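# Wheel the paper-loaded cart through a door into a bay

## Task

Move the utility cart through the self-closing door into the other room and park it in the yellow bay. All four of its wheels must sit fully inside the taped outline and must not touch the tape. The case of copy paper has to rest in the cart's top tray without overhanging any edge. The door must have swung shut before the scene is ended. Either robot or both may do the work. At the end the robots must release everything and back away, and nothing may stay in place only because a robot holds it. A robot that topples or is left leaning fails the task.

## Robot and tools

Robots: two identical Hello Robot Stretch 4 units, r1 and r2. Each has an omni-wheel base, a mast with a lift, an arm that telescopes straight forward, a three-joint wrist (yaw, pitch, roll) and a two-finger gripper. Each stands about 1.6 m tall, and its base edge lies within 0.23 m of its base origin. Each carries four cameras: rN_head_camera, rN_head_left_camera, rN_head_right_camera and rN_wrist_camera.

Frames: each robot reports in its own base frame. The origin is on the floor under the base centre, with x forward, y left and z up. hand_pose is a point between the open fingertips, given in this frame, and its printed value may be slightly off. base_odometry is measured against the base frame at the scene's start and counts wheel turns only, so slip looks like travel. Heading runs from -3.142 to 3.142 and grows to the left. Because each robot uses its own frames, only the images, lidar_m and wrist_depth_mm show where the two robots are relative to each other.

execute_actions: "actions" is a list holding one action object, or nothing (an empty list just reports state and images). The action is keyed by "r1" and/or "r2". Under each key you may give "base", "joints", "pace" and "contact_limits", or "end_of_arm" by itself.
- base: exactly one relative move from where that robot last reported itself. translate_m is metres along its own x, -2 to 2, positive forward. strafe_m is metres sideways, -2 to 2, positive left. rotate_rad is radians, -3.2 to 3.2, positive counter-clockwise seen from above.
- joints: absolute targets, by name, in that robot's joint space. lift_m 0 to 1.2 m. arm_m 0 to 0.55 m of extension. wrist_yaw_rad -1.134 to 4.276 (0 points forward, positive turns left, 3.14 tucks it back, and above 3.4 the arm may block it). wrist_pitch_rad -1.117 to 4.259 (0 level, 1.57 points down). wrist_roll_rad -1.117 to 4.259 (positive turns it clockwise as seen from behind). gripper_m -0.038 to 0.141, the fingertip gap in metres, where values below 0 squeeze the tips together. A joint target out of range is clipped and reported. Any other bad value or unknown key rejects the whole call.
- pace: "slow", "default", "fast" or "max". The base then drives at up to 0.1/0.3/0.4/0.6 m/s and turns at up to 1/2/3/4 rad/s. With the lift above 0.2 these speeds are lowered further.
- contact_limits: {"arm_m": v}, where v runs from 0 (stops at the lightest touch) to 0.75 (pushes hardest). If left out it is 0.5.
- end_of_arm: "enable_torque" switches a wrist or gripper motor back on after it has cut out.
The motions in one action all begin together. A robot or joint you leave out may keep pushing toward its earlier target. One action lasts at most 15 s. "cameras" picks which images come back: omit it or give ["all"] for every camera, or [] for none.

wait: seconds from 0 to 10. It sends no new commands and returns state and images.
zoom_image: camera name and region [x0, y0, x1, y1] in pixels of that camera's latest full image, measured from its top-left corner, at most 504 by 504.
read_manual: returns licence text only.
finished_scene: scene is the number of the current scene. It closes the scene for good.

Result lines:
- base_status and joint_status: "done"; "off_target" (it stopped short and may still push); "contact_stop_at_<key>" (it hit something, and lift, arm or wheels may go slack); "limit_stop_at_<name>"; "time_out"; "torque_fault". A torque fault means the wrist motor went limp and needs enable_torque. "limit_stop_at_tilt" means the robot leans more than 6 degrees, and it leaves the lift, arm and wheels slack. "limit_stop_at_own_body" means the robot was about to hit itself.
- on_its_own: what the robot is doing that you did not command in this call. Here "held at" is the target, not the actual position.
- lidar_m: 12 distances in metres, one per 30-degree sector. The list starts straight ahead and goes counter-clockwise, so the 4th is left, the 7th behind and the 10th right. "-" means nothing seen or something nearer than 0.25 m. The lidar misses glass and thin legs.
- wrist_depth_mm: a 7x7 grid of depths from 100 to 2000 mm, starting top-left.
- turned_by_wheels vs turned_by_imu: a gap over about 0.1 rad means a collision or slip.
- base_tilt: degrees, with forward and right positive.
- motor_effort: percent of maximum, with the peak in brackets. A gripper effort that jumps at a gripper_m of 0 or more points to a firm grasp. The gripper reading alone does not prove a grasp.
- pictures: names the cameras in the order the images come.

Cautions: never drive a base on once it touches the other robot. A hard press between robots fails the run. The two bases can differ by about 3 cm per metre of travel, so if both hold one load they can strain it and tip over. Do not turn or drive with more than 1 kg in the gripper while arm_m is above 0.2. Avoid strong, high or steady pulls. Avoid pressing the gripper into things, because the wrist faults. Raise the lift if the fingertips stick on a surface. Keep the paper case from sliding off, avoid slamming the door or cart, and stay level. To unfold the wrist at the start, send lift_m 0.4 with wrist_yaw_rad 0. Loose objects may sometimes get a small random push.

Each tool is called after "Request:" as a command line: name --argument value for each argument, lists and objects as JSON in quotes; but a table of rows of numbers goes row by row, as --pt "numbers of a row", without its own name.

## Session

Request:
execute_actions --actions '[]'

Scene clock: 0.00 s.
r1.base_odometry: x=+0.000 y=+0.000 heading=+0.000 (m, m, rad; r1's odometry frame)
r1.turned_by_wheels: +0.000 (rad since the last result)
r1.turned_by_imu: +0.000 (rad since the last result)
r1.base_tilt: forward=+0.4 right=+0.2 (deg)
r1.lidar_m: 2.97 1.01 0.72 0.69 0.71 0.97 2.58 2.69 3.62 1.56 1.92 2.45
r1.base_status: not commanded
r1.joint_positions: lift_m=+0.192 arm_m=+0.001 wrist_yaw_rad=+3.054 wrist_pitch_rad=+0.003 wrist_roll_rad=-0.011 gripper_m=+0.057
r1.joint_status: not commanded
r1.motor_effort: lift_m=+19 arm_m=-1 wrist_yaw_rad=+0 wrist_pitch_rad=-6 wrist_roll_rad=-1 gripper_m=-2 wheel_0=+0 wheel_1=+0 wheel_2=+0 (%)
r1.hand_pose: x=-0.1082 y=+0.1123 z=+0.3690 quat_wxyz=(+0.044, -0.002, -0.006, +0.999) (m; r1's base frame)
r1.wrist_depth_mm: 138 206 - - 1537 960 715 / 109 142 - - 1576 960 715 / 112 142 - - 1576 991 741 / 127 156 - - 1661 976 741 / - - - - 1499 1008 741 / 1464 1464 198 1336 202 991 750 / 976 904 917 - 878 842 732
r2.base_odometry: x=+0.000 y=+0.000 heading=+0.000 (m, m, rad; r2's odometry frame)
r2.turned_by_wheels: +0.000 (rad since the last result)
r2.turned_by_imu: +0.000 (rad since the last result)
r2.base_tilt: forward=+0.3 right=+0.3 (deg)
r2.lidar_m: 2.51 2.47 2.45 1.49 3.06 2.29 2.20 1.69 1.25 1.22 1.30 1.84
r2.base_status: not commanded
r2.joint_positions: lift_m=+0.251 arm_m=-0.002 wrist_yaw_rad=+3.058 wrist_pitch_rad=+0.006 wrist_roll_rad=+0.007 gripper_m=+0.057
r2.joint_status: not commanded
r2.motor_effort: lift_m=+20 arm_m=+0 wrist_yaw_rad=+2 wrist_pitch_rad=-4 wrist_roll_rad=+0 gripper_m=-4 wheel_0=+0 wheel_1=+0 wheel_2=+0 (%)
r2.hand_pose: x=-0.1111 y=+0.1111 z=+0.4276 quat_wxyz=(+0.042, -0.003, +0.004, +0.999) (m; r2's base frame)
r2.wrist_depth_mm: 141 143 - - - - - / - 143 - - - - - / 106 141 253 - - - - / 117 143 - - - - - / 1863 - - - - - - / 1661 1661 198 1756 198 1708 1708 / 1118 1078 1098 143 1098 1098 1138
pictures: r1_head_camera, r1_head_left_camera, r1_head_right_camera, r1_wrist_camera, r2_head_camera, r2_head_left_camera, r2_head_right_camera, r2_wrist_camera
Images, in order (width x height): r1_head_camera 420x560, r1_head_left_camera 420x672, r1_head_right_camera 420x672, r1_wrist_camera 616x392, r2_head_camera 420x560, r2_head_left_camera 420x672, r2_head_right_camera 420x672, r2_wrist_camera 616x392.

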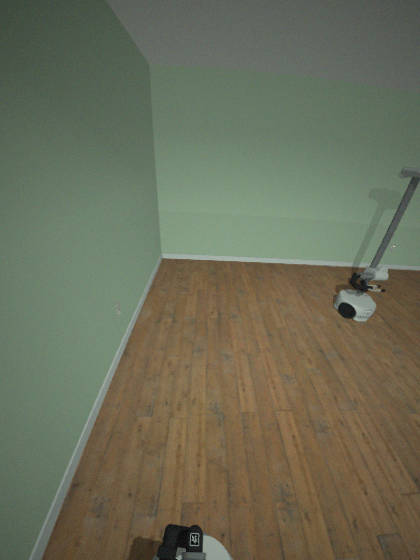

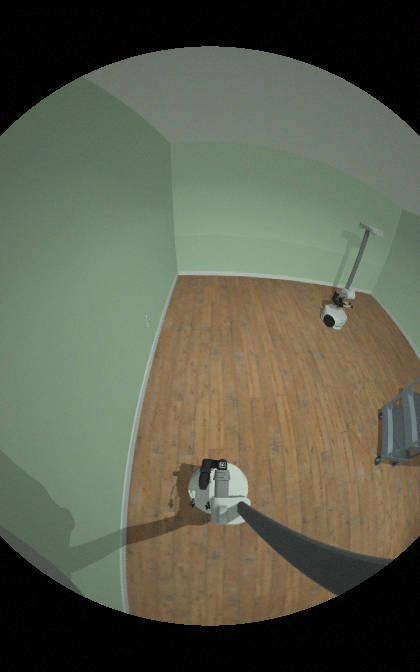

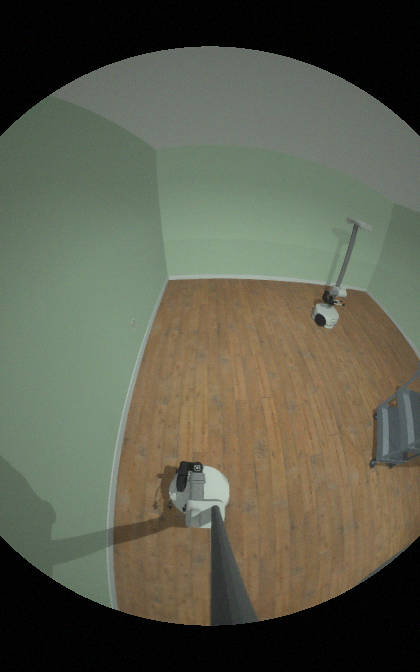

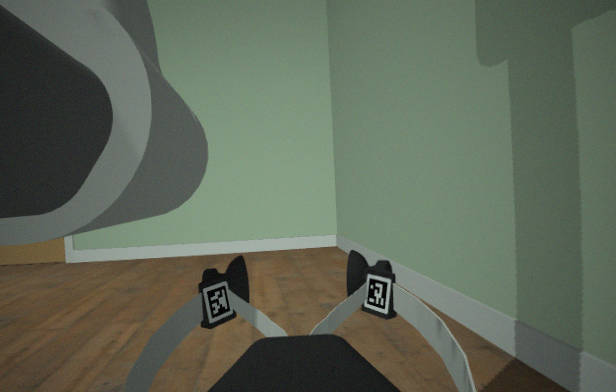

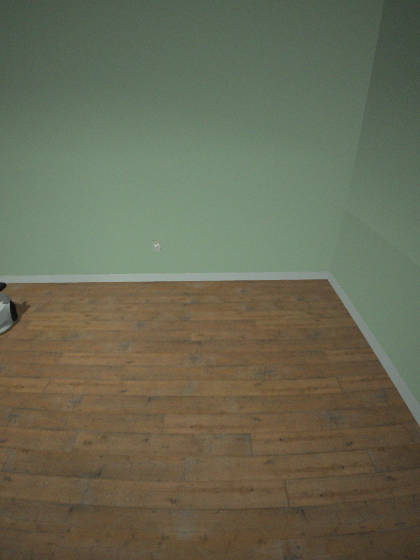

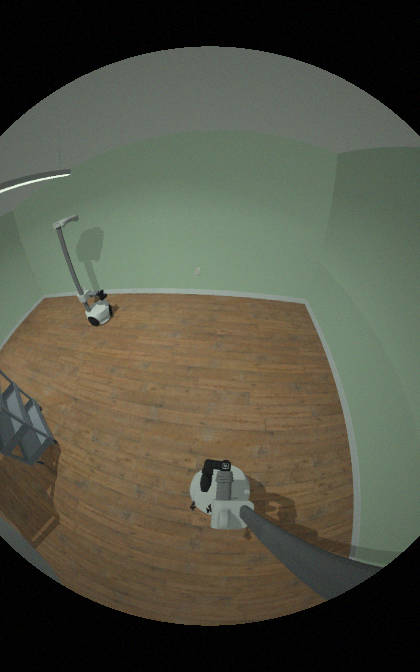

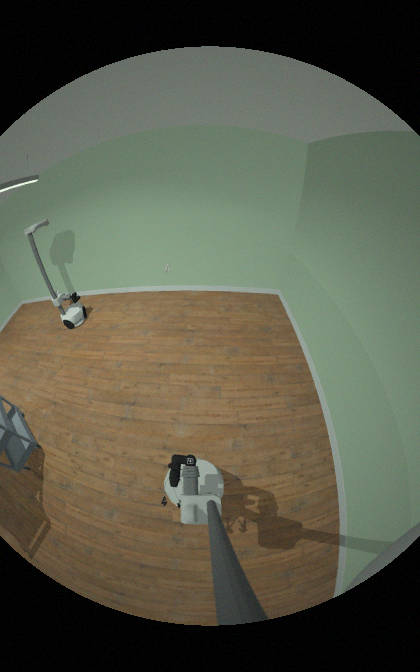

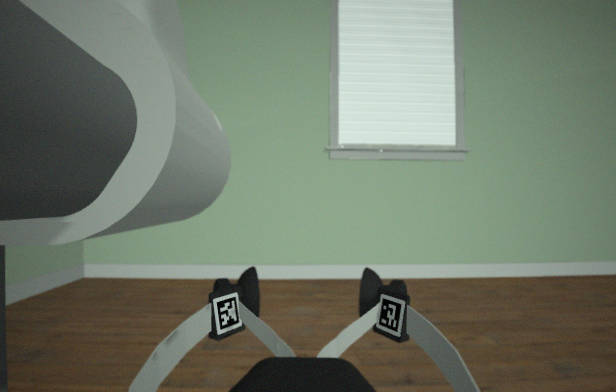

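Request:
execute_actions --actions '[{"r1":{"base":{"rotate_rad":-2.6},"joints":{"lift_m":0.7,"wrist_yaw_rad":0}},"r2":{"base":{"rotate_rad":1.57},"joints":{"lift_m":0.7,"wrist_yaw_rad":0}}}]' --cameras '["r1_head_camera","r2_head_camera","r2_wrist_camera","r1_wrist_camera"]'

Scene clock: 3.83 s.
r1.base_odometry: x=+0.000 y=+0.000 heading=-2.600 (m, m, rad; r1's odometry frame)
r1.turned_by_wheels: -2.600 (rad since the last result)
r1.turned_by_imu: -2.617 (rad since the last result)
r1.base_tilt: forward=+0.3 right=+0.2 (deg)
r1.lidar_m: 2.71 3.70 1.56 2.30 2.46 2.84 1.00 0.70 0.68 0.70 0.99 2.59
r1.base_status: done
r1.joint_positions: lift_m=+0.700 arm_m=+0.001 wrist_yaw_rad=+0.000 wrist_pitch_rad=+0.003 wrist_roll_rad=-0.011 gripper_m=+0.057
r1.joint_status: all done
r1.motor_effort: lift_m=+22(21) arm_m=+0(1) wrist_yaw_rad=+0(7) wrist_pitch_rad=-6(6) wrist_roll_rad=+0(0) gripper_m=-1(2) wheel_0=+1(5) wheel_1=+0(12) wheel_2=+0(8) (%)
r1.hand_pose: x=+0.4601 y=-0.0874 z=+0.8772 quat_wxyz=(+1.000, -0.006, +0.001, +0.000) (m; r1's base frame)
r1.wrist_depth_mm: - - - - - - 1983 / - - - - - - 1921 / - - - - - - 1921 / - - - - - - 1983 / - - - - - - - / - - 197 - 202 - - / - 1921 1983 - 1921 1808 1863
r2.base_odometry: x=+0.000 y=+0.000 heading=+1.570 (m, m, rad; r2's odometry frame)
r2.turned_by_wheels: +1.570 (rad since the last result)
r2.turned_by_imu: +1.613 (rad since the last result)
r2.base_tilt: forward=+0.2 right=+0.6 (deg)
r2.lidar_m: 1.46 2.98 2.25 2.21 1.70 1.28 1.23 1.29 1.85 2.52 2.48 2.47
r2.base_status: done
r2.joint_positions: lift_m=+0.700 arm_m=-0.002 wrist_yaw_rad=+0.000 wrist_pitch_rad=+0.006 wrist_roll_rad=+0.007 gripper_m=+0.057
r2.joint_status: all done
r2.motor_effort: lift_m=+24(27) arm_m=+0(0) wrist_yaw_rad=+0(6) wrist_pitch_rad=-5(5) wrist_roll_rad=+0(1) gripper_m=-4(1) wheel_0=-1(6) wheel_1=+0(6) wheel_2=+1(6) (%)
r2.hand_pose: x=+0.4577 y=-0.0873 z=+0.8761 quat_wxyz=(+1.000, +0.004, +0.003, +0.000) (m; r2's base frame)
r2.wrist_depth_mm: - - - - - - - / - - - - - - - / - - - - - - - / - - - 1661 - - - / - - - - - - - / - - 198 1661 198 - - / - - 1863 143 1983 - -
pictures: r1_head_camera, r1_wrist_camera, r2_head_camera, r2_wrist_camera
camera_calibration (this result's frames):
r1_wrist_camera: T_world_to_cam=[[-0.0349371, -0.999309, -0.0127076, -0.0686661], [-0.00729053, 0.0129698, -0.999889, 0.938006], [0.999363, -0.0348405, -0.00773862, -0.22468], [0, 0, 0, 1]] pos_world=[0.228976, -0.0886124, 0.935291]
r2_wrist_camera: T_world_to_cam=[[0.0116533, -0.999923, -0.00421229, -0.0931468], [0.022237, 0.00447068, -0.999743, 0.933176], [0.999685, 0.0115566, 0.0222874, -0.253397], [0, 0, 0, 1]] pos_world=[0.233651, -0.0943832, 0.938191]
Images, in order (width x height): r1_head_camera 420x560, r1_wrist_camera 616x392, r2_head_camera 420x560, r2_wrist_camera 616x392.

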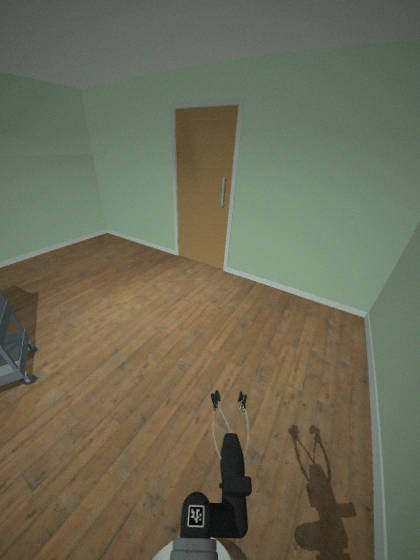

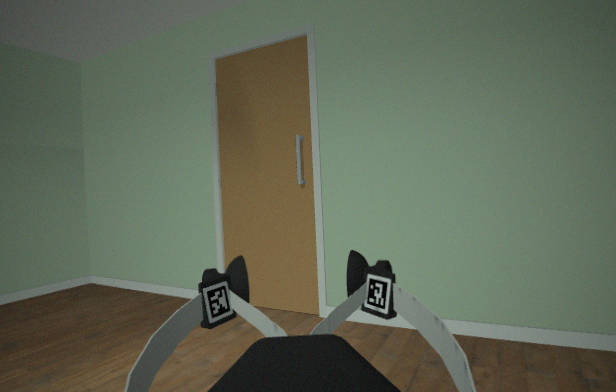

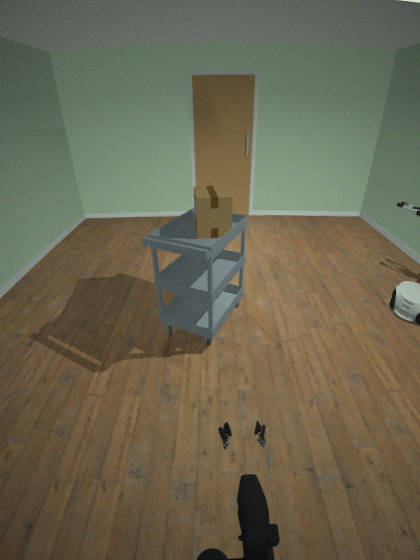

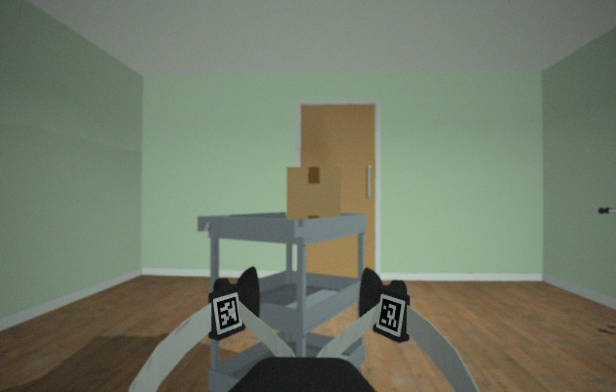

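Request:
zoom_image --camera "r2_head_camera" --region '[120,60,300,360]'

Request:
zoom_image --camera "r1_wrist_camera" --region '[180,20,360,330]'

Region (120, 60, 300, 360) of r2_head_camera's 420x560 image, scaled by 1.680, with more detail than that image has; it fills the left 302 columns of this view, and the rest is white.

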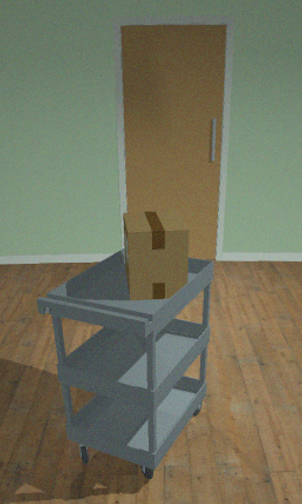

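Region (180, 20, 360, 330) of r1_wrist_camera's 616x392 image, scaled by 1.626; it fills the left 293 columns of this view, and the rest is white.

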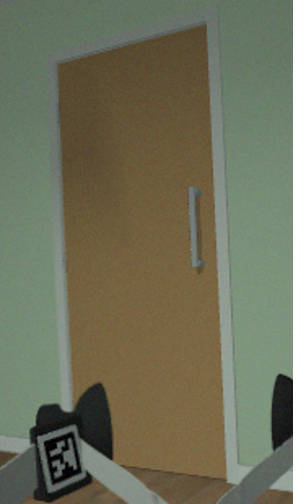

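Request:
execute_actions --actions '[{"r1":{"base":{"rotate_rad":-0.53},"joints":{"lift_m":0.85,"gripper_m":0.12}},"r2":{"base":{"rotate_rad":-0.52},"joints":{"wrist_roll_rad":1.57,"gripper_m":0.1}}}]' --cameras '[]'

Request:
execute_actions --actions '[{"r1":{"base":{"translate_m":1.6},"pace":"fast"},"r2":{"base":{"strafe_m":1.0}}}]' --cameras '[]'

Request:
execute_actions --actions '[{"r1":{"base":{"strafe_m":1.45},"pace":"fast"},"r2":{"base":{"translate_m":0.55}}}]' --cameras '["r1_head_camera","r2_head_camera","r2_wrist_camera","r1_wrist_camera"]'

Scene clock: 8.40 s.
r1.base_odometry: x=+0.000 y=+0.000 heading=-3.130 (m, m, rad; r1's odometry frame)
r1.turned_by_wheels: -0.530 (rad since the last result)
r1.turned_by_imu: -0.535 (rad since the last result)
r1.base_tilt: forward=+0.2 right=+0.2 (deg)
r1.lidar_m: 2.58 2.69 3.67 1.57 2.53 2.21 2.84 0.99 0.71 0.67 0.71 0.99
r1.base_status: done
r1.joint_positions: lift_m=+0.850 arm_m=+0.001 wrist_yaw_rad=+0.000 wrist_pitch_rad=+0.003 wrist_roll_rad=-0.011 gripper_m=+0.120
r1.joint_status: all done
r1.motor_effort: lift_m=+22(24) arm_m=-1(1) wrist_yaw_rad=+0(1) wrist_pitch_rad=-6(6) wrist_roll_rad=-1(1) gripper_m=+3(1) wheel_0=+2(8) wheel_1=+0(8) wheel_2=+1(8) (%)
r1.hand_pose: x=+0.4600 y=-0.0875 z=+1.0272 quat_wxyz=(+1.000, -0.006, +0.001, +0.000) (m; r1's base frame)
r1.wrist_depth_mm: - - - - - 1118 809 / - - - - - 1160 820 / - - - - - 1182 831 / - - - - - 1205 842 / - - - - - 1205 842 / - - - - 1863 1138 842 / - - - - - 1138 854
r2.base_odometry: x=+0.000 y=+0.000 heading=+1.050 (m, m, rad; r2's odometry frame)
r2.turned_by_wheels: -0.520 (rad since the last result)
r2.turned_by_imu: -0.532 (rad since the last result)
r2.base_tilt: forward=+0.1 right=+0.6 (deg)
r2.lidar_m: 2.47 1.47 3.02 2.26 2.23 1.70 1.25 1.22 1.29 1.84 2.51 2.46
r2.base_status: done
r2.joint_positions: lift_m=+0.700 arm_m=-0.002 wrist_yaw_rad=+0.000 wrist_pitch_rad=+0.006 wrist_roll_rad=+1.570 gripper_m=+0.100
r2.joint_status: all done
r2.motor_effort: lift_m=+24(25) arm_m=+0(0) wrist_yaw_rad=+1(0) wrist_pitch_rad=-4(5) wrist_roll_rad=+1(4) gripper_m=-4(8) wheel_0=+1(7) wheel_1=+0(6) wheel_2=+0(5) (%)
r2.hand_pose: x=+0.4576 y=-0.0874 z=+0.8761 quat_wxyz=(+0.707, +0.707, +0.002, -0.002) (m; r2's base frame)
r2.wrist_depth_mm: - - - - - 1921 1281 / - - - - - 1983 1281 / - - - - - 1921 1308 / - - - - - 1983 1281 / - - - - - 1921 1308 / - - 204 - 213 1756 1281 / - - - 143 - 1661 1281
pictures: none
No camera images: the call's "cameras" was empty. Leave "cameras" out to get every camera's image.

Scene clock: 13.87 s.
r1.base_odometry: x=-1.600 y=-0.019 heading=-3.129 (m, m, rad; r1's odometry frame)
r1.turned_by_wheels: +0.000 (rad since the last result)
r1.turned_by_imu: -0.002 (rad since the last result)
r1.base_tilt: forward=+0.2 right=+0.1 (deg)
r1.lidar_m: 0.98 1.03 1.43 3.86 2.18 2.38 2.83 0.99 0.70 0.67 0.70 0.97
r1.base_status: done
r1.joint_positions: lift_m=+0.850 arm_m=+0.001 wrist_yaw_rad=+0.000 wrist_pitch_rad=+0.003 wrist_roll_rad=-0.011 gripper_m=+0.120
r1.joint_status: not commanded
r1.motor_effort: lift_m=+21(22) arm_m=-1(1) wrist_yaw_rad=+0(1) wrist_pitch_rad=-6(5) wrist_roll_rad=-1(2) gripper_m=+2(1) wheel_0=+3(7) wheel_1=+3(7) wheel_2=+0(13) (%)
r1.hand_pose: x=+0.4601 y=-0.0874 z=+1.0272 quat_wxyz=(+1.000, -0.006, +0.001, +0.000) (m; r1's base frame)
r1.wrist_depth_mm: 759 768 778 778 788 798 798 / 759 759 778 788 798 809 798 / 778 778 778 788 798 809 820 / 778 759 778 798 809 809 809 / 778 778 788 798 809 798 820 / 768 788 778 788 798 809 820 / 778 778 788 - 809 820 820
r2.base_odometry: x=-0.868 y=+0.497 heading=+1.050 (m, m, rad; r2's odometry frame)
r2.turned_by_wheels: +0.000 (rad since the last result)
r2.turned_by_imu: +0.002 (rad since the last result)
r2.base_tilt: forward=+0.2 right=+0.6 (deg)
r2.lidar_m: 1.26 4.08 1.78 1.32 1.30 1.39 1.74 1.68 1.79 2.52 3.40 3.58
r2.base_status: done
r2.joint_positions: lift_m=+0.700 arm_m=-0.002 wrist_yaw_rad=+0.000 wrist_pitch_rad=+0.006 wrist_roll_rad=+1.570 gripper_m=+0.100
r2.joint_status: not commanded
r2.motor_effort: lift_m=+23(25) arm_m=+0(0) wrist_yaw_rad=+1(2) wrist_pitch_rad=-4(4) wrist_roll_rad=+1(1) gripper_m=+0(2) wheel_0=+1(8) wheel_1=-1(9) wheel_2=+0(4) (%)
r2.hand_pose: x=+0.4576 y=-0.0874 z=+0.8762 quat_wxyz=(+0.707, +0.707, +0.002, -0.002) (m; r2's base frame)
r2.wrist_depth_mm: 1983 - - - - 1921 1308 / - - - - - 1921 1308 / - - - - - 1808 1308 / - - - 1366 1808 1464 1160 / - - - 1499 1756 1464 1160 / - - 204 - 213 1576 1160 / - - - 143 - 1618 1281
pictures: none
No camera images: the call's "cameras" was empty. Leave "cameras" out to get every camera's image.

Scene clock: 18.80 s.
r1.base_odometry: x=-1.582 y=-1.469 heading=-3.130 (m, m, rad; r1's odometry frame)
r1.turned_by_wheels: +0.000 (rad since the last result)
r1.turned_by_imu: -0.002 (rad since the last result)
r1.base_tilt: forward=+0.3 right=+0.1 (deg)
r1.lidar_m: 0.92 1.02 1.41 2.61 2.68 1.38 1.40 3.05 2.19 2.13 1.40 1.02
r1.base_status: done
r1.joint_positions: lift_m=+0.850 arm_m=+0.001 wrist_yaw_rad=+0.000 wrist_pitch_rad=+0.003 wrist_roll_rad=-0.011 gripper_m=+0.120
r1.joint_status: not commanded
r1.motor_effort: lift_m=+21(21) arm_m=-1(1) wrist_yaw_rad=+1(0) wrist_pitch_rad=-6(5) wrist_roll_rad=+1(1) gripper_m=+0(1) wheel_0=-2(12) wheel_1=-1(14) wheel_2=+0(2) (%)
r1.hand_pose: x=+0.4600 y=-0.0874 z=+1.0273 quat_wxyz=(+1.000, -0.006, +0.001, +0.000) (m; r1's base frame)
r1.wrist_depth_mm: 768 759 768 778 788 798 809 / 759 778 788 778 798 788 809 / 768 768 778 788 788 809 809 / 768 768 778 788 798 809 820 / 768 768 788 788 788 809 809 / 768 768 778 788 778 809 820 / 768 788 788 - 798 820 820
r2.base_odometry: x=-0.594 y=+0.975 heading=+1.050 (m, m, rad; r2's odometry frame)
r2.turned_by_wheels: +0.000 (rad since the last result)
r2.turned_by_imu: +0.001 (rad since the last result)
r2.base_tilt: forward=+0.3 right=+0.4 (deg)
r2.lidar_m: 0.71 3.60 2.13 1.61 1.55 1.64 2.26 2.18 2.31 3.25 3.15 0.76
r2.base_status: done
r2.joint_positions: lift_m=+0.700 arm_m=-0.002 wrist_yaw_rad=+0.000 wrist_pitch_rad=+0.006 wrist_roll_rad=+1.570 gripper_m=+0.100
r2.joint_status: not commanded
r2.motor_effort: lift_m=+24(24) arm_m=+0(0) wrist_yaw_rad=+1(1) wrist_pitch_rad=-4(5) wrist_roll_rad=+1(0) gripper_m=-2(3) wheel_0=-1(4) wheel_1=+0(5) wheel_2=-1(10) (%)
r2.hand_pose: x=+0.4576 y=-0.0874 z=+0.8762 quat_wxyz=(+0.707, +0.707, +0.002, -0.002) (m; r2's base frame)
r2.wrist_depth_mm: - - - - - 1921 1281 / - - - - - 1921 1308 / - - - 904 - 878 569 / - - - 809 1205 878 574 / - - - 788 1182 854 564 / - - 204 1025 213 798 564 / - - - 143 - 715 564
pictures: r1_head_camera, r1_wrist_camera, r2_head_camera, r2_wrist_camera
camera_calibration (this result's frames):
r1_wrist_camera: T_world_to_cam=[[-0.0350861, -0.999304, -0.0127074, -0.0667339], [-0.00728865, 0.0129708, -0.999889, 1.08804], [0.999358, -0.0349896, -0.00773867, -0.223519], [0, 0, 0, 1]] pos_world=[0.228964, -0.0886209, 1.08534]
r2_wrist_camera: T_world_to_cam=[[0.00495178, -0.00410022, -0.999979, 0.869287], [0.0284838, 0.999586, -0.00395756, 0.144948], [0.999582, -0.0284636, 0.00506652, -0.241718], [0, 0, 0, 1]] pos_world=[0.233184, -0.148204, 0.871067]
Images, in order (width x height): r1_head_camera 420x560, r1_wrist_camera 616x392, r2_head_camera 420x560, r2_wrist_camera 616x392.

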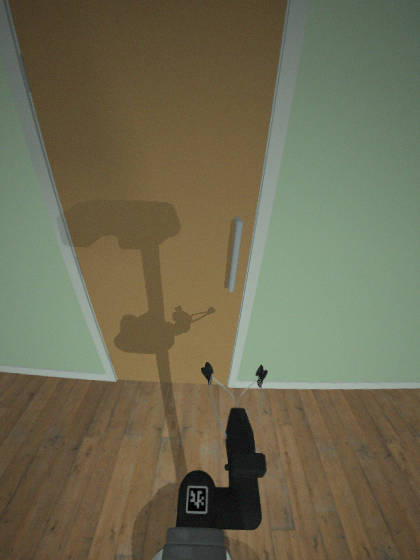

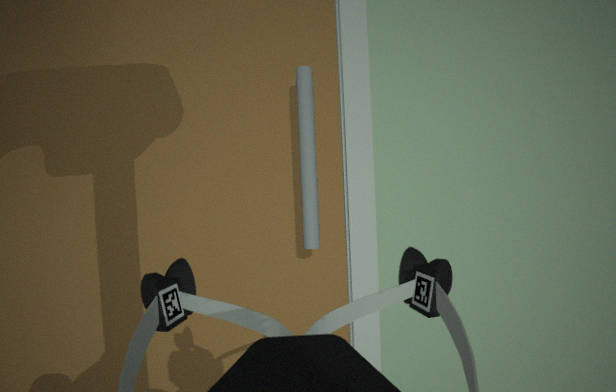

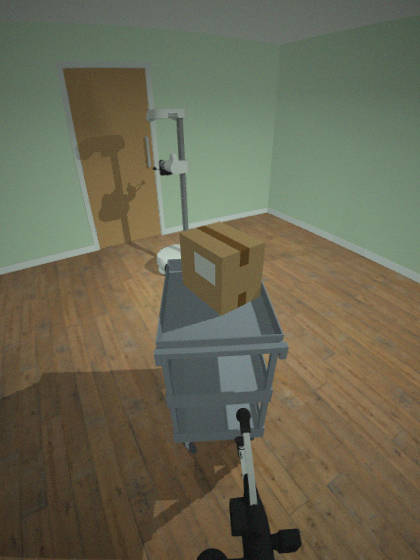

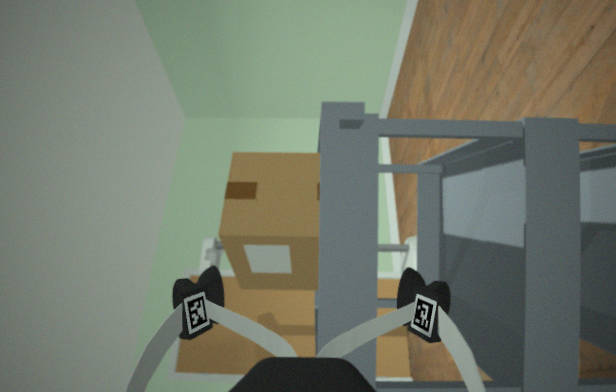

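Request:
execute_actions --actions '[{"r1":{"base":{"strafe_m":-0.03},"joints":{"lift_m":0.89,"arm_m":0.4}},"r2":{"base":{"strafe_m":0.05},"joints":{"lift_m":0.65,"arm_m":0.2}}}]' --cameras '["r2_head_camera","r2_wrist_camera","r1_wrist_camera"]'

Scene clock: 21.87 s.
r1.base_odometry: x=-1.582 y=-1.439 heading=-3.130 (m, m, rad; r1's odometry frame)
r1.turned_by_wheels: +0.000 (rad since the last result)
r1.turned_by_imu: -0.001 (rad since the last result)
r1.base_tilt: forward=+0.4 right=+0.1 (deg)
r1.lidar_m: 0.91 1.02 1.42 2.63 2.74 1.38 1.42 3.00 2.19 2.09 1.38 1.03
r1.base_status: done
r1.joint_positions: lift_m=+0.890 arm_m=+0.399 wrist_yaw_rad=+0.000 wrist_pitch_rad=+0.002 wrist_roll_rad=-0.011 gripper_m=+0.120
r1.joint_status: all done
r1.motor_effort: lift_m=+22(22) arm_m=+6(7) wrist_yaw_rad=-1(3) wrist_pitch_rad=-5(6) wrist_roll_rad=-1(1) gripper_m=+1(5) wheel_0=+1(10) wheel_1=-1(9) wheel_2=+0(0) (%)
r1.hand_pose: x=+0.8583 y=-0.0874 z=+1.0673 quat_wxyz=(+1.000, -0.006, +0.001, +0.000) (m; r1's base frame)
r1.wrist_depth_mm: 370 373 377 382 370 389 394 / 375 377 377 382 375 392 392 / 373 373 379 384 375 392 394 / 375 377 379 384 375 394 397 / 375 379 384 387 375 397 399 / 377 379 384 306 377 394 399 / 375 377 384 - 382 397 399
r2.base_odometry: x=-0.637 y=+1.000 heading=+1.050 (m, m, rad; r2's odometry frame)
r2.turned_by_wheels: +0.000 (rad since the last result)
r2.turned_by_imu: +0.001 (rad since the last result)
r2.base_tilt: forward=+0.3 right=+0.6 (deg)
r2.lidar_m: 0.71 3.57 2.07 1.57 1.51 1.58 2.28 2.19 2.32 3.28 3.20 0.74
r2.base_status: done
r2.joint_positions: lift_m=+0.650 arm_m=+0.199 wrist_yaw_rad=+0.000 wrist_pitch_rad=+0.006 wrist_roll_rad=+1.570 gripper_m=+0.100
r2.joint_status: all done
r2.motor_effort: lift_m=+16(23) arm_m=+8(9) wrist_yaw_rad=+1(1) wrist_pitch_rad=-5(4) wrist_roll_rad=+1(1) gripper_m=-2(4) wheel_0=+1(7) wheel_1=-2(7) wheel_2=-1(2) (%)
r2.hand_pose: x=+0.6579 y=-0.0874 z=+0.8268 quat_wxyz=(+0.707, +0.707, +0.002, -0.002) (m; r2's base frame)
r2.wrist_depth_mm: - - - 315 382 904 1078 / - - - 373 - 668 492 / - - 676 370 - 750 535 / - - 603 368 - 759 530 / - - 691 368 - 750 530 / - - 204 366 213 691 525 / - - - 143 - 609 521
pictures: r1_wrist_camera, r2_head_camera, r2_wrist_camera
camera_calibration (this result's frames):
r1_wrist_camera: T_world_to_cam=[[-0.0349691, -0.999308, -0.0127103, -0.0523154], [-0.00720633, 0.0129699, -0.99989, 1.13084], [0.999362, -0.0348737, -0.00765488, -0.621331], [0, 0, 0, 1]] pos_world=[0.627255, -0.0886143, 1.1253]
r2_wrist_camera: T_world_to_cam=[[0.0050433, -0.00401447, -0.999979, 0.818892], [0.0283803, 0.99959, -0.00386977, 0.139013], [0.999584, -0.0283602, 0.00515517, -0.44177], [0, 0, 0, 1]] pos_world=[0.433512, -0.148197, 0.821691]
Images, in order (width x height): r1_wrist_camera 616x392, r2_head_camera 420x560, r2_wrist_camera 616x392.

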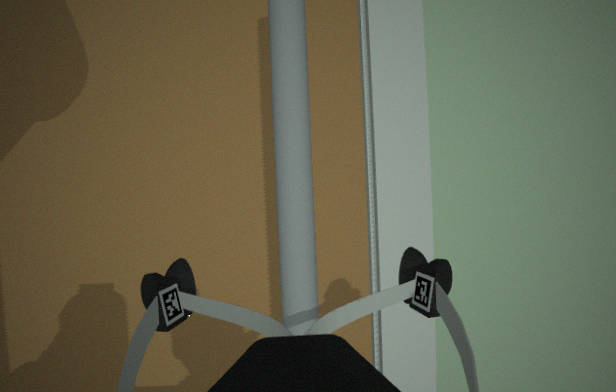

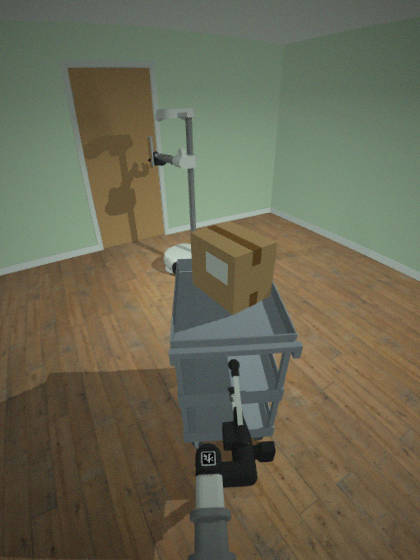

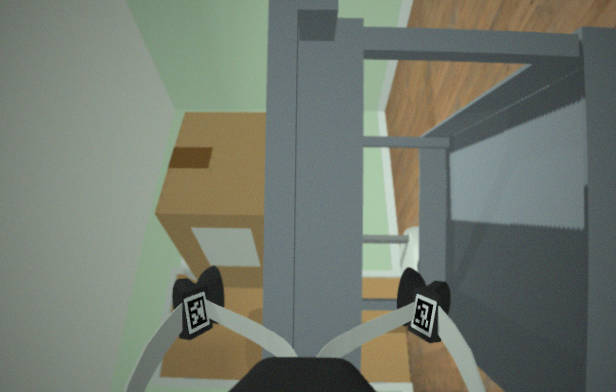

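Request:
execute_actions --actions '[{"r1":{"joints":{"arm_m":0.5}},"r2":{"joints":{"lift_m":0.674,"arm_m":0.28}}}]' --cameras '[]'

Request:
execute_actions --actions '[{"r1":{"joints":{"gripper_m":-0.02}},"r2":{"joints":{"gripper_m":-0.02}}}]' --cameras '["r2_wrist_camera","r1_wrist_camera"]'

Request:
execute_actions --actions '[{"r1":{"joints":{"arm_m":0.25},"base":{"strafe_m":0.04},"pace":"slow"},"r2":{"base":{"strafe_m":-0.1},"pace":"slow"}}]' --cameras '["r2_head_camera","r1_head_camera"]'

Scene clock: 24.20 s.
r1.base_odometry: x=-1.582 y=-1.439 heading=-3.130 (m, m, rad; r1's odometry frame)
r1.turned_by_wheels: +0.000 (rad since the last result)
r1.turned_by_imu: -0.001 (rad since the last result)
r1.base_tilt: forward=+0.3 right=+0.0 (deg)
r1.lidar_m: 0.91 1.00 1.41 2.64 2.73 1.38 1.43 2.98 2.18 2.08 1.41 1.03
r1.base_status: not commanded
r1.joint_positions: lift_m=+0.890 arm_m=+0.499 wrist_yaw_rad=+0.000 wrist_pitch_rad=+0.002 wrist_roll_rad=-0.011 gripper_m=+0.120
r1.joint_status: all done
r1.motor_effort: lift_m=+22(22) arm_m=+6(8) wrist_yaw_rad=+0(1) wrist_pitch_rad=-5(5) wrist_roll_rad=+0(0) gripper_m=+0(1) wheel_0=+1(1) wheel_1=-1(0) wheel_2=+0(0) (%)
r1.hand_pose: x=+0.9583 y=-0.0874 z=+1.0673 quat_wxyz=(+1.000, -0.006, +0.001, +0.000) (m; r1's base frame)
r1.wrist_depth_mm: 273 277 279 205 278 287 290 / 276 277 281 205 283 289 291 / 274 278 279 207 285 289 293 / 277 279 281 211 287 290 291 / 276 279 282 209 286 291 291 / 278 278 283 204 278 294 294 / 277 279 283 - 287 293 294
r2.base_odometry: x=-0.637 y=+1.000 heading=+1.050 (m, m, rad; r2's odometry frame)
r2.turned_by_wheels: +0.000 (rad since the last result)
r2.turned_by_imu: +0.001 (rad since the last result)
r2.base_tilt: forward=+0.4 right=+0.6 (deg)
r2.lidar_m: 0.72 3.57 2.09 1.58 1.50 1.60 2.27 2.18 2.32 3.29 3.20 0.73
r2.base_status: not commanded
r2.joint_positions: lift_m=+0.674 arm_m=+0.279 wrist_yaw_rad=+0.000 wrist_pitch_rad=+0.006 wrist_roll_rad=+1.570 gripper_m=+0.100
r2.joint_status: all done
r2.motor_effort: lift_m=+25(24) arm_m=+9(9) wrist_yaw_rad=+1(1) wrist_pitch_rad=-4(4) wrist_roll_rad=-1(0) gripper_m=+1(2) wheel_0=+1(1) wheel_1=-2(2) wheel_2=-1(1) (%)
r2.hand_pose: x=+0.7379 y=-0.0874 z=+0.8501 quat_wxyz=(+0.707, +0.707, +0.002, -0.002) (m; r2's base frame)
r2.wrist_depth_mm: - - - 294 294 1576 421 / - - - 293 293 1863 521 / - - 580 291 290 809 549 / - - 521 290 289 809 549 / - - 585 286 287 809 549 / - - 204 286 213 741 544 / - - - 143 285 647 539
pictures: none
No camera images: the call's "cameras" was empty. Leave "cameras" out to get every camera's image.

Scene clock: 26.40 s.
r1.base_odometry: x=-1.582 y=-1.439 heading=-3.130 (m, m, rad; r1's odometry frame)
r1.turned_by_wheels: +0.000 (rad since the last result)
r1.turned_by_imu: -0.001 (rad since the last result)
r1.base_tilt: forward=+0.4 right=+0.2 (deg)
r1.lidar_m: 0.90 1.01 1.41 2.63 2.73 1.39 1.41 2.98 2.18 2.09 1.43 1.01
r1.base_status: not commanded
r1.joint_positions: lift_m=+0.890 arm_m=+0.499 wrist_yaw_rad=+0.001 wrist_pitch_rad=+0.002 wrist_roll_rad=-0.011 gripper_m=-0.019
r1.joint_status: all done
r1.motor_effort: lift_m=+21(22) arm_m=+4(6) wrist_yaw_rad=-5(4) wrist_pitch_rad=-5(5) wrist_roll_rad=+0(0) gripper_m=-24(26) wheel_0=+1(1) wheel_1=-1(1) wheel_2=+0(0) (%)
r1.hand_pose: x=+0.9588 y=-0.0871 z=+1.0673 quat_wxyz=(+1.000, -0.006, +0.001, +0.001) (m; r1's base frame)
r1.wrist_depth_mm: 264 264 266 190 271 286 287 / 264 265 267 190 271 287 289 / 265 266 268 192 272 287 291 / 266 267 267 193 272 287 290 / 267 268 271 195 273 289 291 / 267 268 185 194 187 278 293 / 267 270 272 - 274 277 293
r2.base_odometry: x=-0.637 y=+1.000 heading=+1.050 (m, m, rad; r2's odometry frame)
r2.turned_by_wheels: +0.000 (rad since the last result)
r2.turned_by_imu: +0.001 (rad since the last result)
r2.base_tilt: forward=+0.4 right=+0.6 (deg)
r2.lidar_m: 0.70 3.58 2.07 1.57 1.50 1.60 2.27 2.19 2.32 3.29 3.20 0.74
r2.base_status: not commanded
r2.joint_positions: lift_m=+0.674 arm_m=+0.279 wrist_yaw_rad=+0.003 wrist_pitch_rad=+0.004 wrist_roll_rad=+1.570 gripper_m=-0.019
r2.joint_status: all done
r2.motor_effort: lift_m=+24(24) arm_m=+5(8) wrist_yaw_rad=-7(11) wrist_pitch_rad=+3(5) wrist_roll_rad=+0(1) gripper_m=-18(23) wheel_0=+1(1) wheel_1=-2(2) wheel_2=+2(1) (%)
r2.hand_pose: x=+0.7388 y=-0.0866 z=+0.8509 quat_wxyz=(+0.707, +0.707, +0.002, +0.000) (m; r2's base frame)
r2.wrist_depth_mm: - - - 283 285 1756 1229 / - - - 282 282 1863 525 / - - 569 281 281 820 559 / - - 512 279 279 820 554 / - - 580 278 278 809 554 / - - 185 214 186 788 549 / - - - 216 276 585 544
pictures: r1_wrist_camera, r2_wrist_camera
camera_calibration (this result's frames):
r1_wrist_camera: T_world_to_cam=[[-0.0338935, -0.999345, -0.0127102, -0.0495263], [-0.00722534, 0.0129622, -0.99989, 1.13158], [0.999399, -0.033798, -0.00765994, -0.721667], [0, 0, 0, 1]] pos_world=[0.727731, -0.0885524, 1.1253]
r2_wrist_camera: T_world_to_cam=[[0.00759295, -0.00392372, -0.999963, 0.840662], [0.0254918, 0.999668, -0.003729, 0.137995], [0.999646, -0.0254625, 0.00769045, -0.524675], [0, 0, 0, 1]] pos_world=[0.514588, -0.14801, 0.84518]
Images, in order (width x height): r1_wrist_camera 616x392, r2_wrist_camera 616x392.

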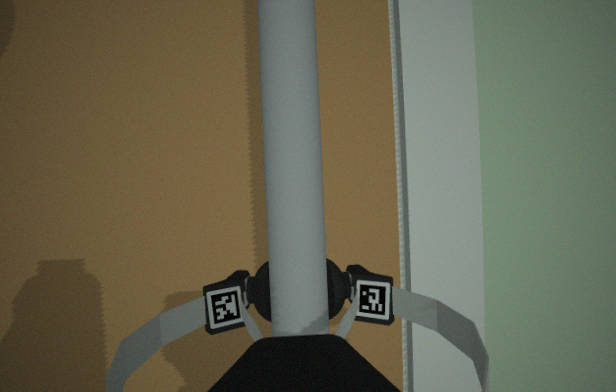

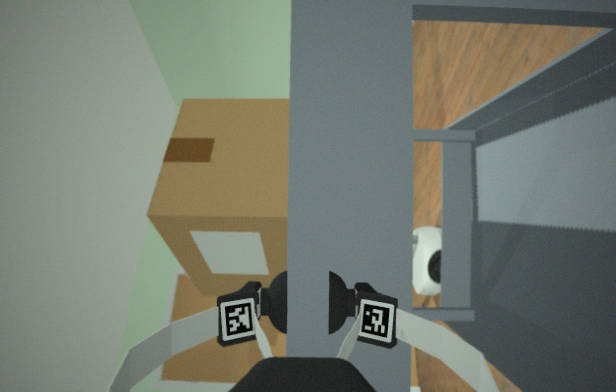

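Scene clock: 30.17 s.
r1.base_odometry: x=-1.582 y=-1.480 heading=-3.127 (m, m, rad; r1's odometry frame)
r1.turned_by_wheels: +0.002 (rad since the last result)
r1.turned_by_imu: +0.000 (rad since the last result)
r1.base_tilt: forward=+0.3 right=+0.0 (deg)
r1.lidar_m: 0.63 0.88 1.41 2.59 2.69 1.41 1.43 3.06 2.22 2.14 1.41 1.02
r1.base_status: done
r1.joint_positions: lift_m=+0.890 arm_m=+0.252 wrist_yaw_rad=+0.026 wrist_pitch_rad=+0.004 wrist_roll_rad=-0.011 gripper_m=-0.019
r1.joint_status: all done
r1.on_its_own: wrist_yaw_rad is at rest, and its effort (-75) is outside its rest range (-13 to +13)
r1.motor_effort: lift_m=+22(22) arm_m=-10(9) wrist_yaw_rad=-75(74) wrist_pitch_rad=-8(9) wrist_roll_rad=+0(0) gripper_m=-25(24) wheel_0=+12(23) wheel_1=+4(11) wheel_2=+12(13) (%)
r1.hand_pose: x=+0.7133 y=-0.0800 z=+1.0670 quat_wxyz=(+1.000, -0.006, +0.002, +0.013) (m; r1's base frame)
r1.wrist_depth_mm: 342 306 274 241 233 525 521 / 343 306 277 243 235 521 525 / 345 310 278 245 236 525 525 / 349 310 281 246 237 530 525 / 351 314 282 189 236 530 525 / 357 315 182 185 185 535 530 / 359 306 291 - 236 535 535
r2.base_odometry: x=-0.551 y=+0.950 heading=+1.051 (m, m, rad; r2's odometry frame)
r2.turned_by_wheels: +0.001 (rad since the last result)
r2.turned_by_imu: +0.003 (rad since the last result)
r2.base_tilt: forward=+0.2 right=+0.5 (deg)
r2.lidar_m: 0.69 3.55 2.20 1.67 1.59 1.71 2.21 2.15 2.28 3.19 3.09 0.78
r2.base_status: done
r2.joint_positions: lift_m=+0.674 arm_m=+0.279 wrist_yaw_rad=+0.006 wrist_pitch_rad=+0.003 wrist_roll_rad=+1.570 gripper_m=-0.019
r2.joint_status: not commanded
r2.on_its_own: wrist_yaw_rad is at rest, and its effort (-15) is outside its rest range (-13 to +13)
r2.motor_effort: lift_m=+24(24) arm_m=+5(5) wrist_yaw_rad=-15(24) wrist_pitch_rad=+3(3) wrist_roll_rad=-1(1) gripper_m=-20(20) wheel_0=+7(13) wheel_1=+3(5) wheel_2=+2(3) (%)
r2.hand_pose: x=+0.7391 y=-0.0858 z=+0.8509 quat_wxyz=(+0.707, +0.707, +0.003, +0.001) (m; r2's base frame)
r2.wrist_depth_mm: - - - 304 314 320 319 / - - - 303 307 1863 517 / - - 640 294 297 820 559 / - - 554 286 289 809 554 / - - 508 278 281 809 554 / - - 186 213 186 798 549 / - - - 211 266 647 539
pictures: r1_head_camera, r2_head_camera
Images, in order (width x height): r1_head_camera 420x560, r2_head_camera 420x560.

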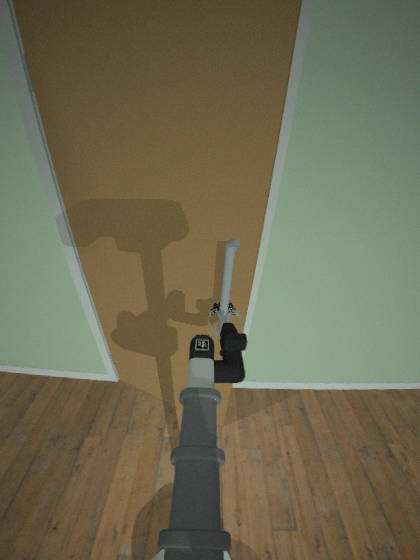

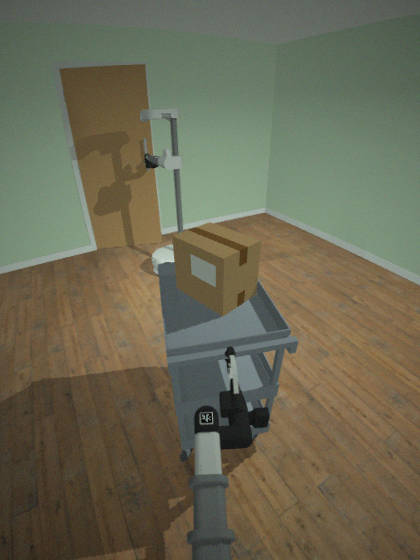

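Request:
execute_actions --actions '[{"r1":{"base":{"strafe_m":0.05}},"r2":{"base":{"strafe_m":-0.08},"joints":{"arm_m":0.3},"pace":"slow"}}]' --cameras '[]'

Request:
execute_actions --actions '[{"r1":{"base":{"strafe_m":0.08},"joints":{"arm_m":0.145,"wrist_yaw_rad":-0.1},"pace":"slow"},"r2":{"base":{"strafe_m":-0.1},"joints":{"arm_m":0.335},"pace":"slow"}}]' --cameras '["r2_head_camera","r1_head_camera"]'

Scene clock: 36.73 s.
r1.base_odometry: x=-1.581 y=-1.529 heading=-3.129 (m, m, rad; r1's odometry frame)
r1.turned_by_wheels: -0.002 (rad since the last result)
r1.turned_by_imu: -0.004 (rad since the last result)
r1.base_tilt: forward=+0.4 right=+0.1 (deg)
r1.lidar_m: 0.64 0.89 1.42 2.54 2.64 1.40 1.40 3.11 2.28 2.18 1.40 0.69
r1.base_status: done
r1.joint_positions: lift_m=+0.890 arm_m=+0.251 wrist_yaw_rad=-0.013 wrist_pitch_rad=+0.003 wrist_roll_rad=-0.011 gripper_m=-0.019
r1.joint_status: not commanded
r1.on_its_own: wrist_yaw_rad is at rest, and its effort (+37) is outside its rest range (-13 to +13)
r1.motor_effort: lift_m=+22(22) arm_m=-5(10) wrist_yaw_rad=+37(74) wrist_pitch_rad=-9(8) wrist_roll_rad=+0(1) gripper_m=-15(22) wheel_0=-12(13) wheel_1=-4(14) wheel_2=-4(14) (%)
r1.hand_pose: x=+0.7092 y=-0.0913 z=+1.0670 quat_wxyz=(+1.000, -0.006, +0.002, -0.007) (m; r1's base frame)
r1.wrist_depth_mm: 324 297 273 171 234 549 554 / 329 298 273 173 236 544 564 / 330 300 276 175 237 554 559 / 330 303 276 176 238 554 564 / 334 303 279 175 237 554 569 / 336 307 186 175 186 554 569 / 340 309 285 - 240 392 569
r2.base_odometry: x=-0.481 y=+0.910 heading=+1.052 (m, m, rad; r2's odometry frame)
r2.turned_by_wheels: +0.001 (rad since the last result)
r2.turned_by_imu: +0.003 (rad since the last result)
r2.base_tilt: forward=+0.3 right=+0.6 (deg)
r2.lidar_m: 0.70 3.56 2.31 1.73 1.67 1.78 2.19 2.11 2.22 3.12 3.04 0.80
r2.base_status: done
r2.joint_positions: lift_m=+0.674 arm_m=+0.299 wrist_yaw_rad=+0.009 wrist_pitch_rad=+0.004 wrist_roll_rad=+1.570 gripper_m=-0.019
r2.joint_status: all done
r2.on_its_own: wrist_yaw_rad is at rest, and its effort (-26) is outside its rest range (-13 to +13)
r2.motor_effort: lift_m=+24(24) arm_m=+7(12) wrist_yaw_rad=-26(28) wrist_pitch_rad=+4(4) wrist_roll_rad=-1(0) gripper_m=-17(20) wheel_0=+7(10) wheel_1=+1(3) wheel_2=+5(6) (%)
r2.hand_pose: x=+0.7589 y=-0.0848 z=+0.8509 quat_wxyz=(+0.707, +0.707, +0.004, +0.002) (m; r2's base frame)
r2.wrist_depth_mm: - - - 300 347 1576 1182 / - - - 324 332 1618 459 / - - - 309 315 1863 525 / - - 603 296 303 778 554 / - - 512 281 287 809 554 / - - 186 211 186 809 554 / - - 683 209 260 647 544
pictures: none
No camera images: the call's "cameras" was empty. Leave "cameras" out to get every camera's image.

Scene clock: 39.07 s.
r1.base_odometry: x=-1.580 y=-1.609 heading=-3.130 (m, m, rad; r1's odometry frame)
r1.turned_by_wheels: -0.001 (rad since the last result)
r1.turned_by_imu: -0.002 (rad since the last result)
r1.base_tilt: forward=+0.4 right=+0.1 (deg)
r1.lidar_m: 0.50 0.84 1.42 2.47 2.55 1.44 1.39 3.24 2.35 2.26 1.40 0.56
r1.base_status: done
r1.joint_positions: lift_m=+0.890 arm_m=+0.146 wrist_yaw_rad=-0.103 wrist_pitch_rad=+0.003 wrist_roll_rad=-0.011 gripper_m=-0.020
r1.joint_status: all done
r1.motor_effort: lift_m=+22(22) arm_m=-7(11) wrist_yaw_rad=+6(36) wrist_pitch_rad=-6(9) wrist_roll_rad=+1(1) gripper_m=-17(16) wheel_0=-8(14) wheel_1=+1(7) wheel_2=-3(3) (%)
r1.hand_pose: x=+0.5951 y=-0.1165 z=+1.0671 quat_wxyz=(+0.999, -0.005, +0.002, -0.051) (m; r1's base frame)
r1.wrist_depth_mm: 353 309 274 167 225 707 723 / 353 312 276 169 227 699 732 / 355 314 278 171 228 699 732 / 357 315 279 171 229 715 732 / 362 317 282 171 231 715 741 / 366 320 186 171 185 715 732 / 373 324 287 - 230 715 741
r2.base_odometry: x=-0.395 y=+0.861 heading=+1.053 (m, m, rad; r2's odometry frame)
r2.turned_by_wheels: +0.001 (rad since the last result)
r2.turned_by_imu: +0.003 (rad since the last result)
r2.base_tilt: forward=+0.3 right=+0.6 (deg)
r2.lidar_m: 0.69 1.19 2.44 1.83 1.76 1.89 2.13 2.08 2.20 3.02 2.94 0.88
r2.base_status: done
r2.joint_positions: lift_m=+0.674 arm_m=+0.334 wrist_yaw_rad=+0.011 wrist_pitch_rad=+0.004 wrist_roll_rad=+1.570 gripper_m=-0.019
r2.joint_status: all done
r2.on_its_own: wrist_yaw_rad is at rest, and its effort (-30) is outside its rest range (-13 to +13)
r2.motor_effort: lift_m=+24(24) arm_m=+6(11) wrist_yaw_rad=-30(31) wrist_pitch_rad=+2(3) wrist_roll_rad=+0(0) gripper_m=-17(22) wheel_0=+6(14) wheel_1=+3(5) wheel_2=+7(7) (%)
r2.hand_pose: x=+0.7942 y=-0.0843 z=+0.8509 quat_wxyz=(+0.707, +0.707, +0.005, +0.003) (m; r2's base frame)
r2.wrist_depth_mm: - - - - - 1863 1255 / - - - 347 373 377 384 / - - - 329 345 1863 512 / - - - 307 320 768 559 / - - 559 283 296 809 554 / - - 186 211 186 798 549 / - 359 564 205 257 647 544
pictures: r1_head_camera, r2_head_camera
Images, in order (width x height): r1_head_camera 420x560, r2_head_camera 420x560.

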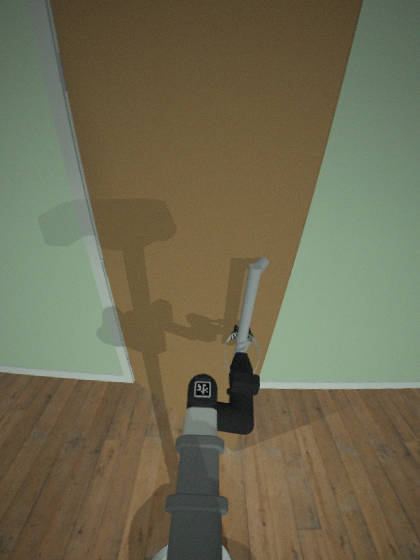

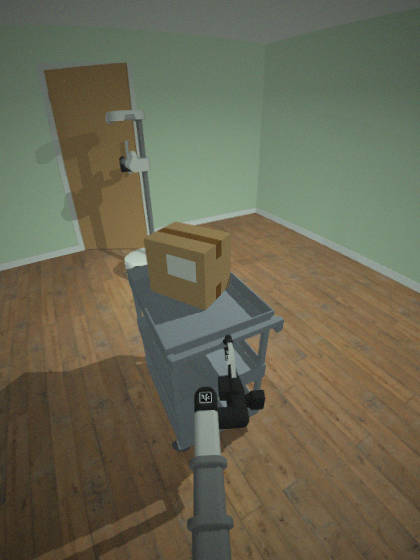

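Request:
execute_actions --actions '[{"r1":{"base":{"strafe_m":0.13},"joints":{"arm_m":0.081,"wrist_yaw_rad":-0.3},"pace":"slow"},"r2":{"joints":{"gripper_m":0.08}}}]' --cameras '[]'

Request:
execute_actions --actions '[{"r1":{"base":{"strafe_m":0.13},"joints":{"arm_m":0.039,"wrist_yaw_rad":-0.5},"pace":"slow"},"r2":{"joints":{"arm_m":0.05}}}]' --cameras '[]'

Request:
execute_actions --actions '[{"r1":{"base":{"strafe_m":0.1},"joints":{"arm_m":0.025,"wrist_yaw_rad":-0.66},"pace":"slow"},"r2":{"base":{"rotate_rad":0.48}}}]' --cameras '[]'

Request:
execute_actions --actions '[{"r1":{"base":{"strafe_m":0.1},"joints":{"arm_m":0.02,"wrist_yaw_rad":-0.83},"pace":"slow"},"r2":{"base":{"strafe_m":-0.34}}}]' --cameras '["r2_head_camera","r1_head_camera"]'

Scene clock: 43.77 s.
torque_fault: r1.wrist_yaw_rad switched itself off since the last result.
r1.base_odometry: x=-1.579 y=-1.739 heading=-3.130 (m, m, rad; r1's odometry frame)
r1.turned_by_wheels: +0.000 (rad since the last result)
r1.turned_by_imu: -0.001 (rad since the last result)
r1.base_tilt: forward=+0.4 right=+0.2 (deg)
r1.lidar_m: 0.55 0.89 1.42 2.34 2.42 3.29 1.37 3.42 2.50 2.39 1.41 0.43
r1.base_status: done
r1.joint_positions: lift_m=+0.890 arm_m=+0.082 wrist_yaw_rad=-0.343 wrist_pitch_rad=+0.003 wrist_roll_rad=-0.011 gripper_m=-0.020
r1.joint_status: wrist_yaw_rad torque_fault (moved -0.240 of -0.197); the others done
r1.on_its_own: wrist_yaw_rad is off since a torque_fault, until you send "end_of_arm": "enable_torque" (your -0.300 is given up)
r1.motor_effort: lift_m=+22(22) arm_m=-6(15) wrist_yaw_rad=+0(100) wrist_pitch_rad=-7(9) wrist_roll_rad=+1(1) gripper_m=-15(17) wheel_0=-6(11) wheel_1=+3(9) wheel_2=+0(20) (%)
r1.hand_pose: x=+0.4954 y=-0.1793 z=+1.0671 quat_wxyz=(+0.985, -0.005, +0.002, -0.170) (m; r1's base frame)
r1.wrist_depth_mm: 322 293 267 169 229 1008 1118 / 322 293 268 169 230 991 1118 / 324 296 270 169 231 1008 1098 / 327 296 271 170 233 1008 1098 / 329 298 273 172 232 1008 1118 / 330 301 186 172 185 991 1138 / 336 300 279 - 235 1008 1118
r2.base_odometry: x=-0.395 y=+0.861 heading=+1.052 (m, m, rad; r2's odometry frame)
r2.turned_by_wheels: -0.001 (rad since the last result)
r2.turned_by_imu: +0.001 (rad since the last result)
r2.base_tilt: forward=+0.3 right=+0.4 (deg)
r2.lidar_m: 0.69 1.23 2.43 1.85 1.76 1.87 2.13 2.06 2.20 3.00 2.94 0.89
r2.base_status: not commanded
r2.joint_positions: lift_m=+0.674 arm_m=+0.334 wrist_yaw_rad=+0.000 wrist_pitch_rad=+0.006 wrist_roll_rad=+1.570 gripper_m=+0.080
r2.joint_status: all done
r2.motor_effort: lift_m=+24(24) arm_m=+6(6) wrist_yaw_rad=+1(30) wrist_pitch_rad=-4(4) wrist_roll_rad=+0(0) gripper_m=-4(20) wheel_0=+2(6) wheel_1=+2(2) wheel_2=-1(6) (%)
r2.hand_pose: x=+0.7933 y=-0.0873 z=+0.8502 quat_wxyz=(+0.707, +0.707, +0.002, -0.002) (m; r2's base frame)
r2.wrist_depth_mm: - - - - - 1863 1255 / - - - 359 387 389 387 / - - - 342 - 1863 496 / - - - 317 330 1661 549 / - - 580 294 307 788 544 / - - 200 227 208 788 544 / - - 559 142 265 707 539
pictures: none
No camera images: the call's "cameras" was empty. Leave "cameras" out to get every camera's image.

not run: a stop came earlier in this reply.

not run: a stop came earlier in this reply.

not run: a stop came earlier in this reply.


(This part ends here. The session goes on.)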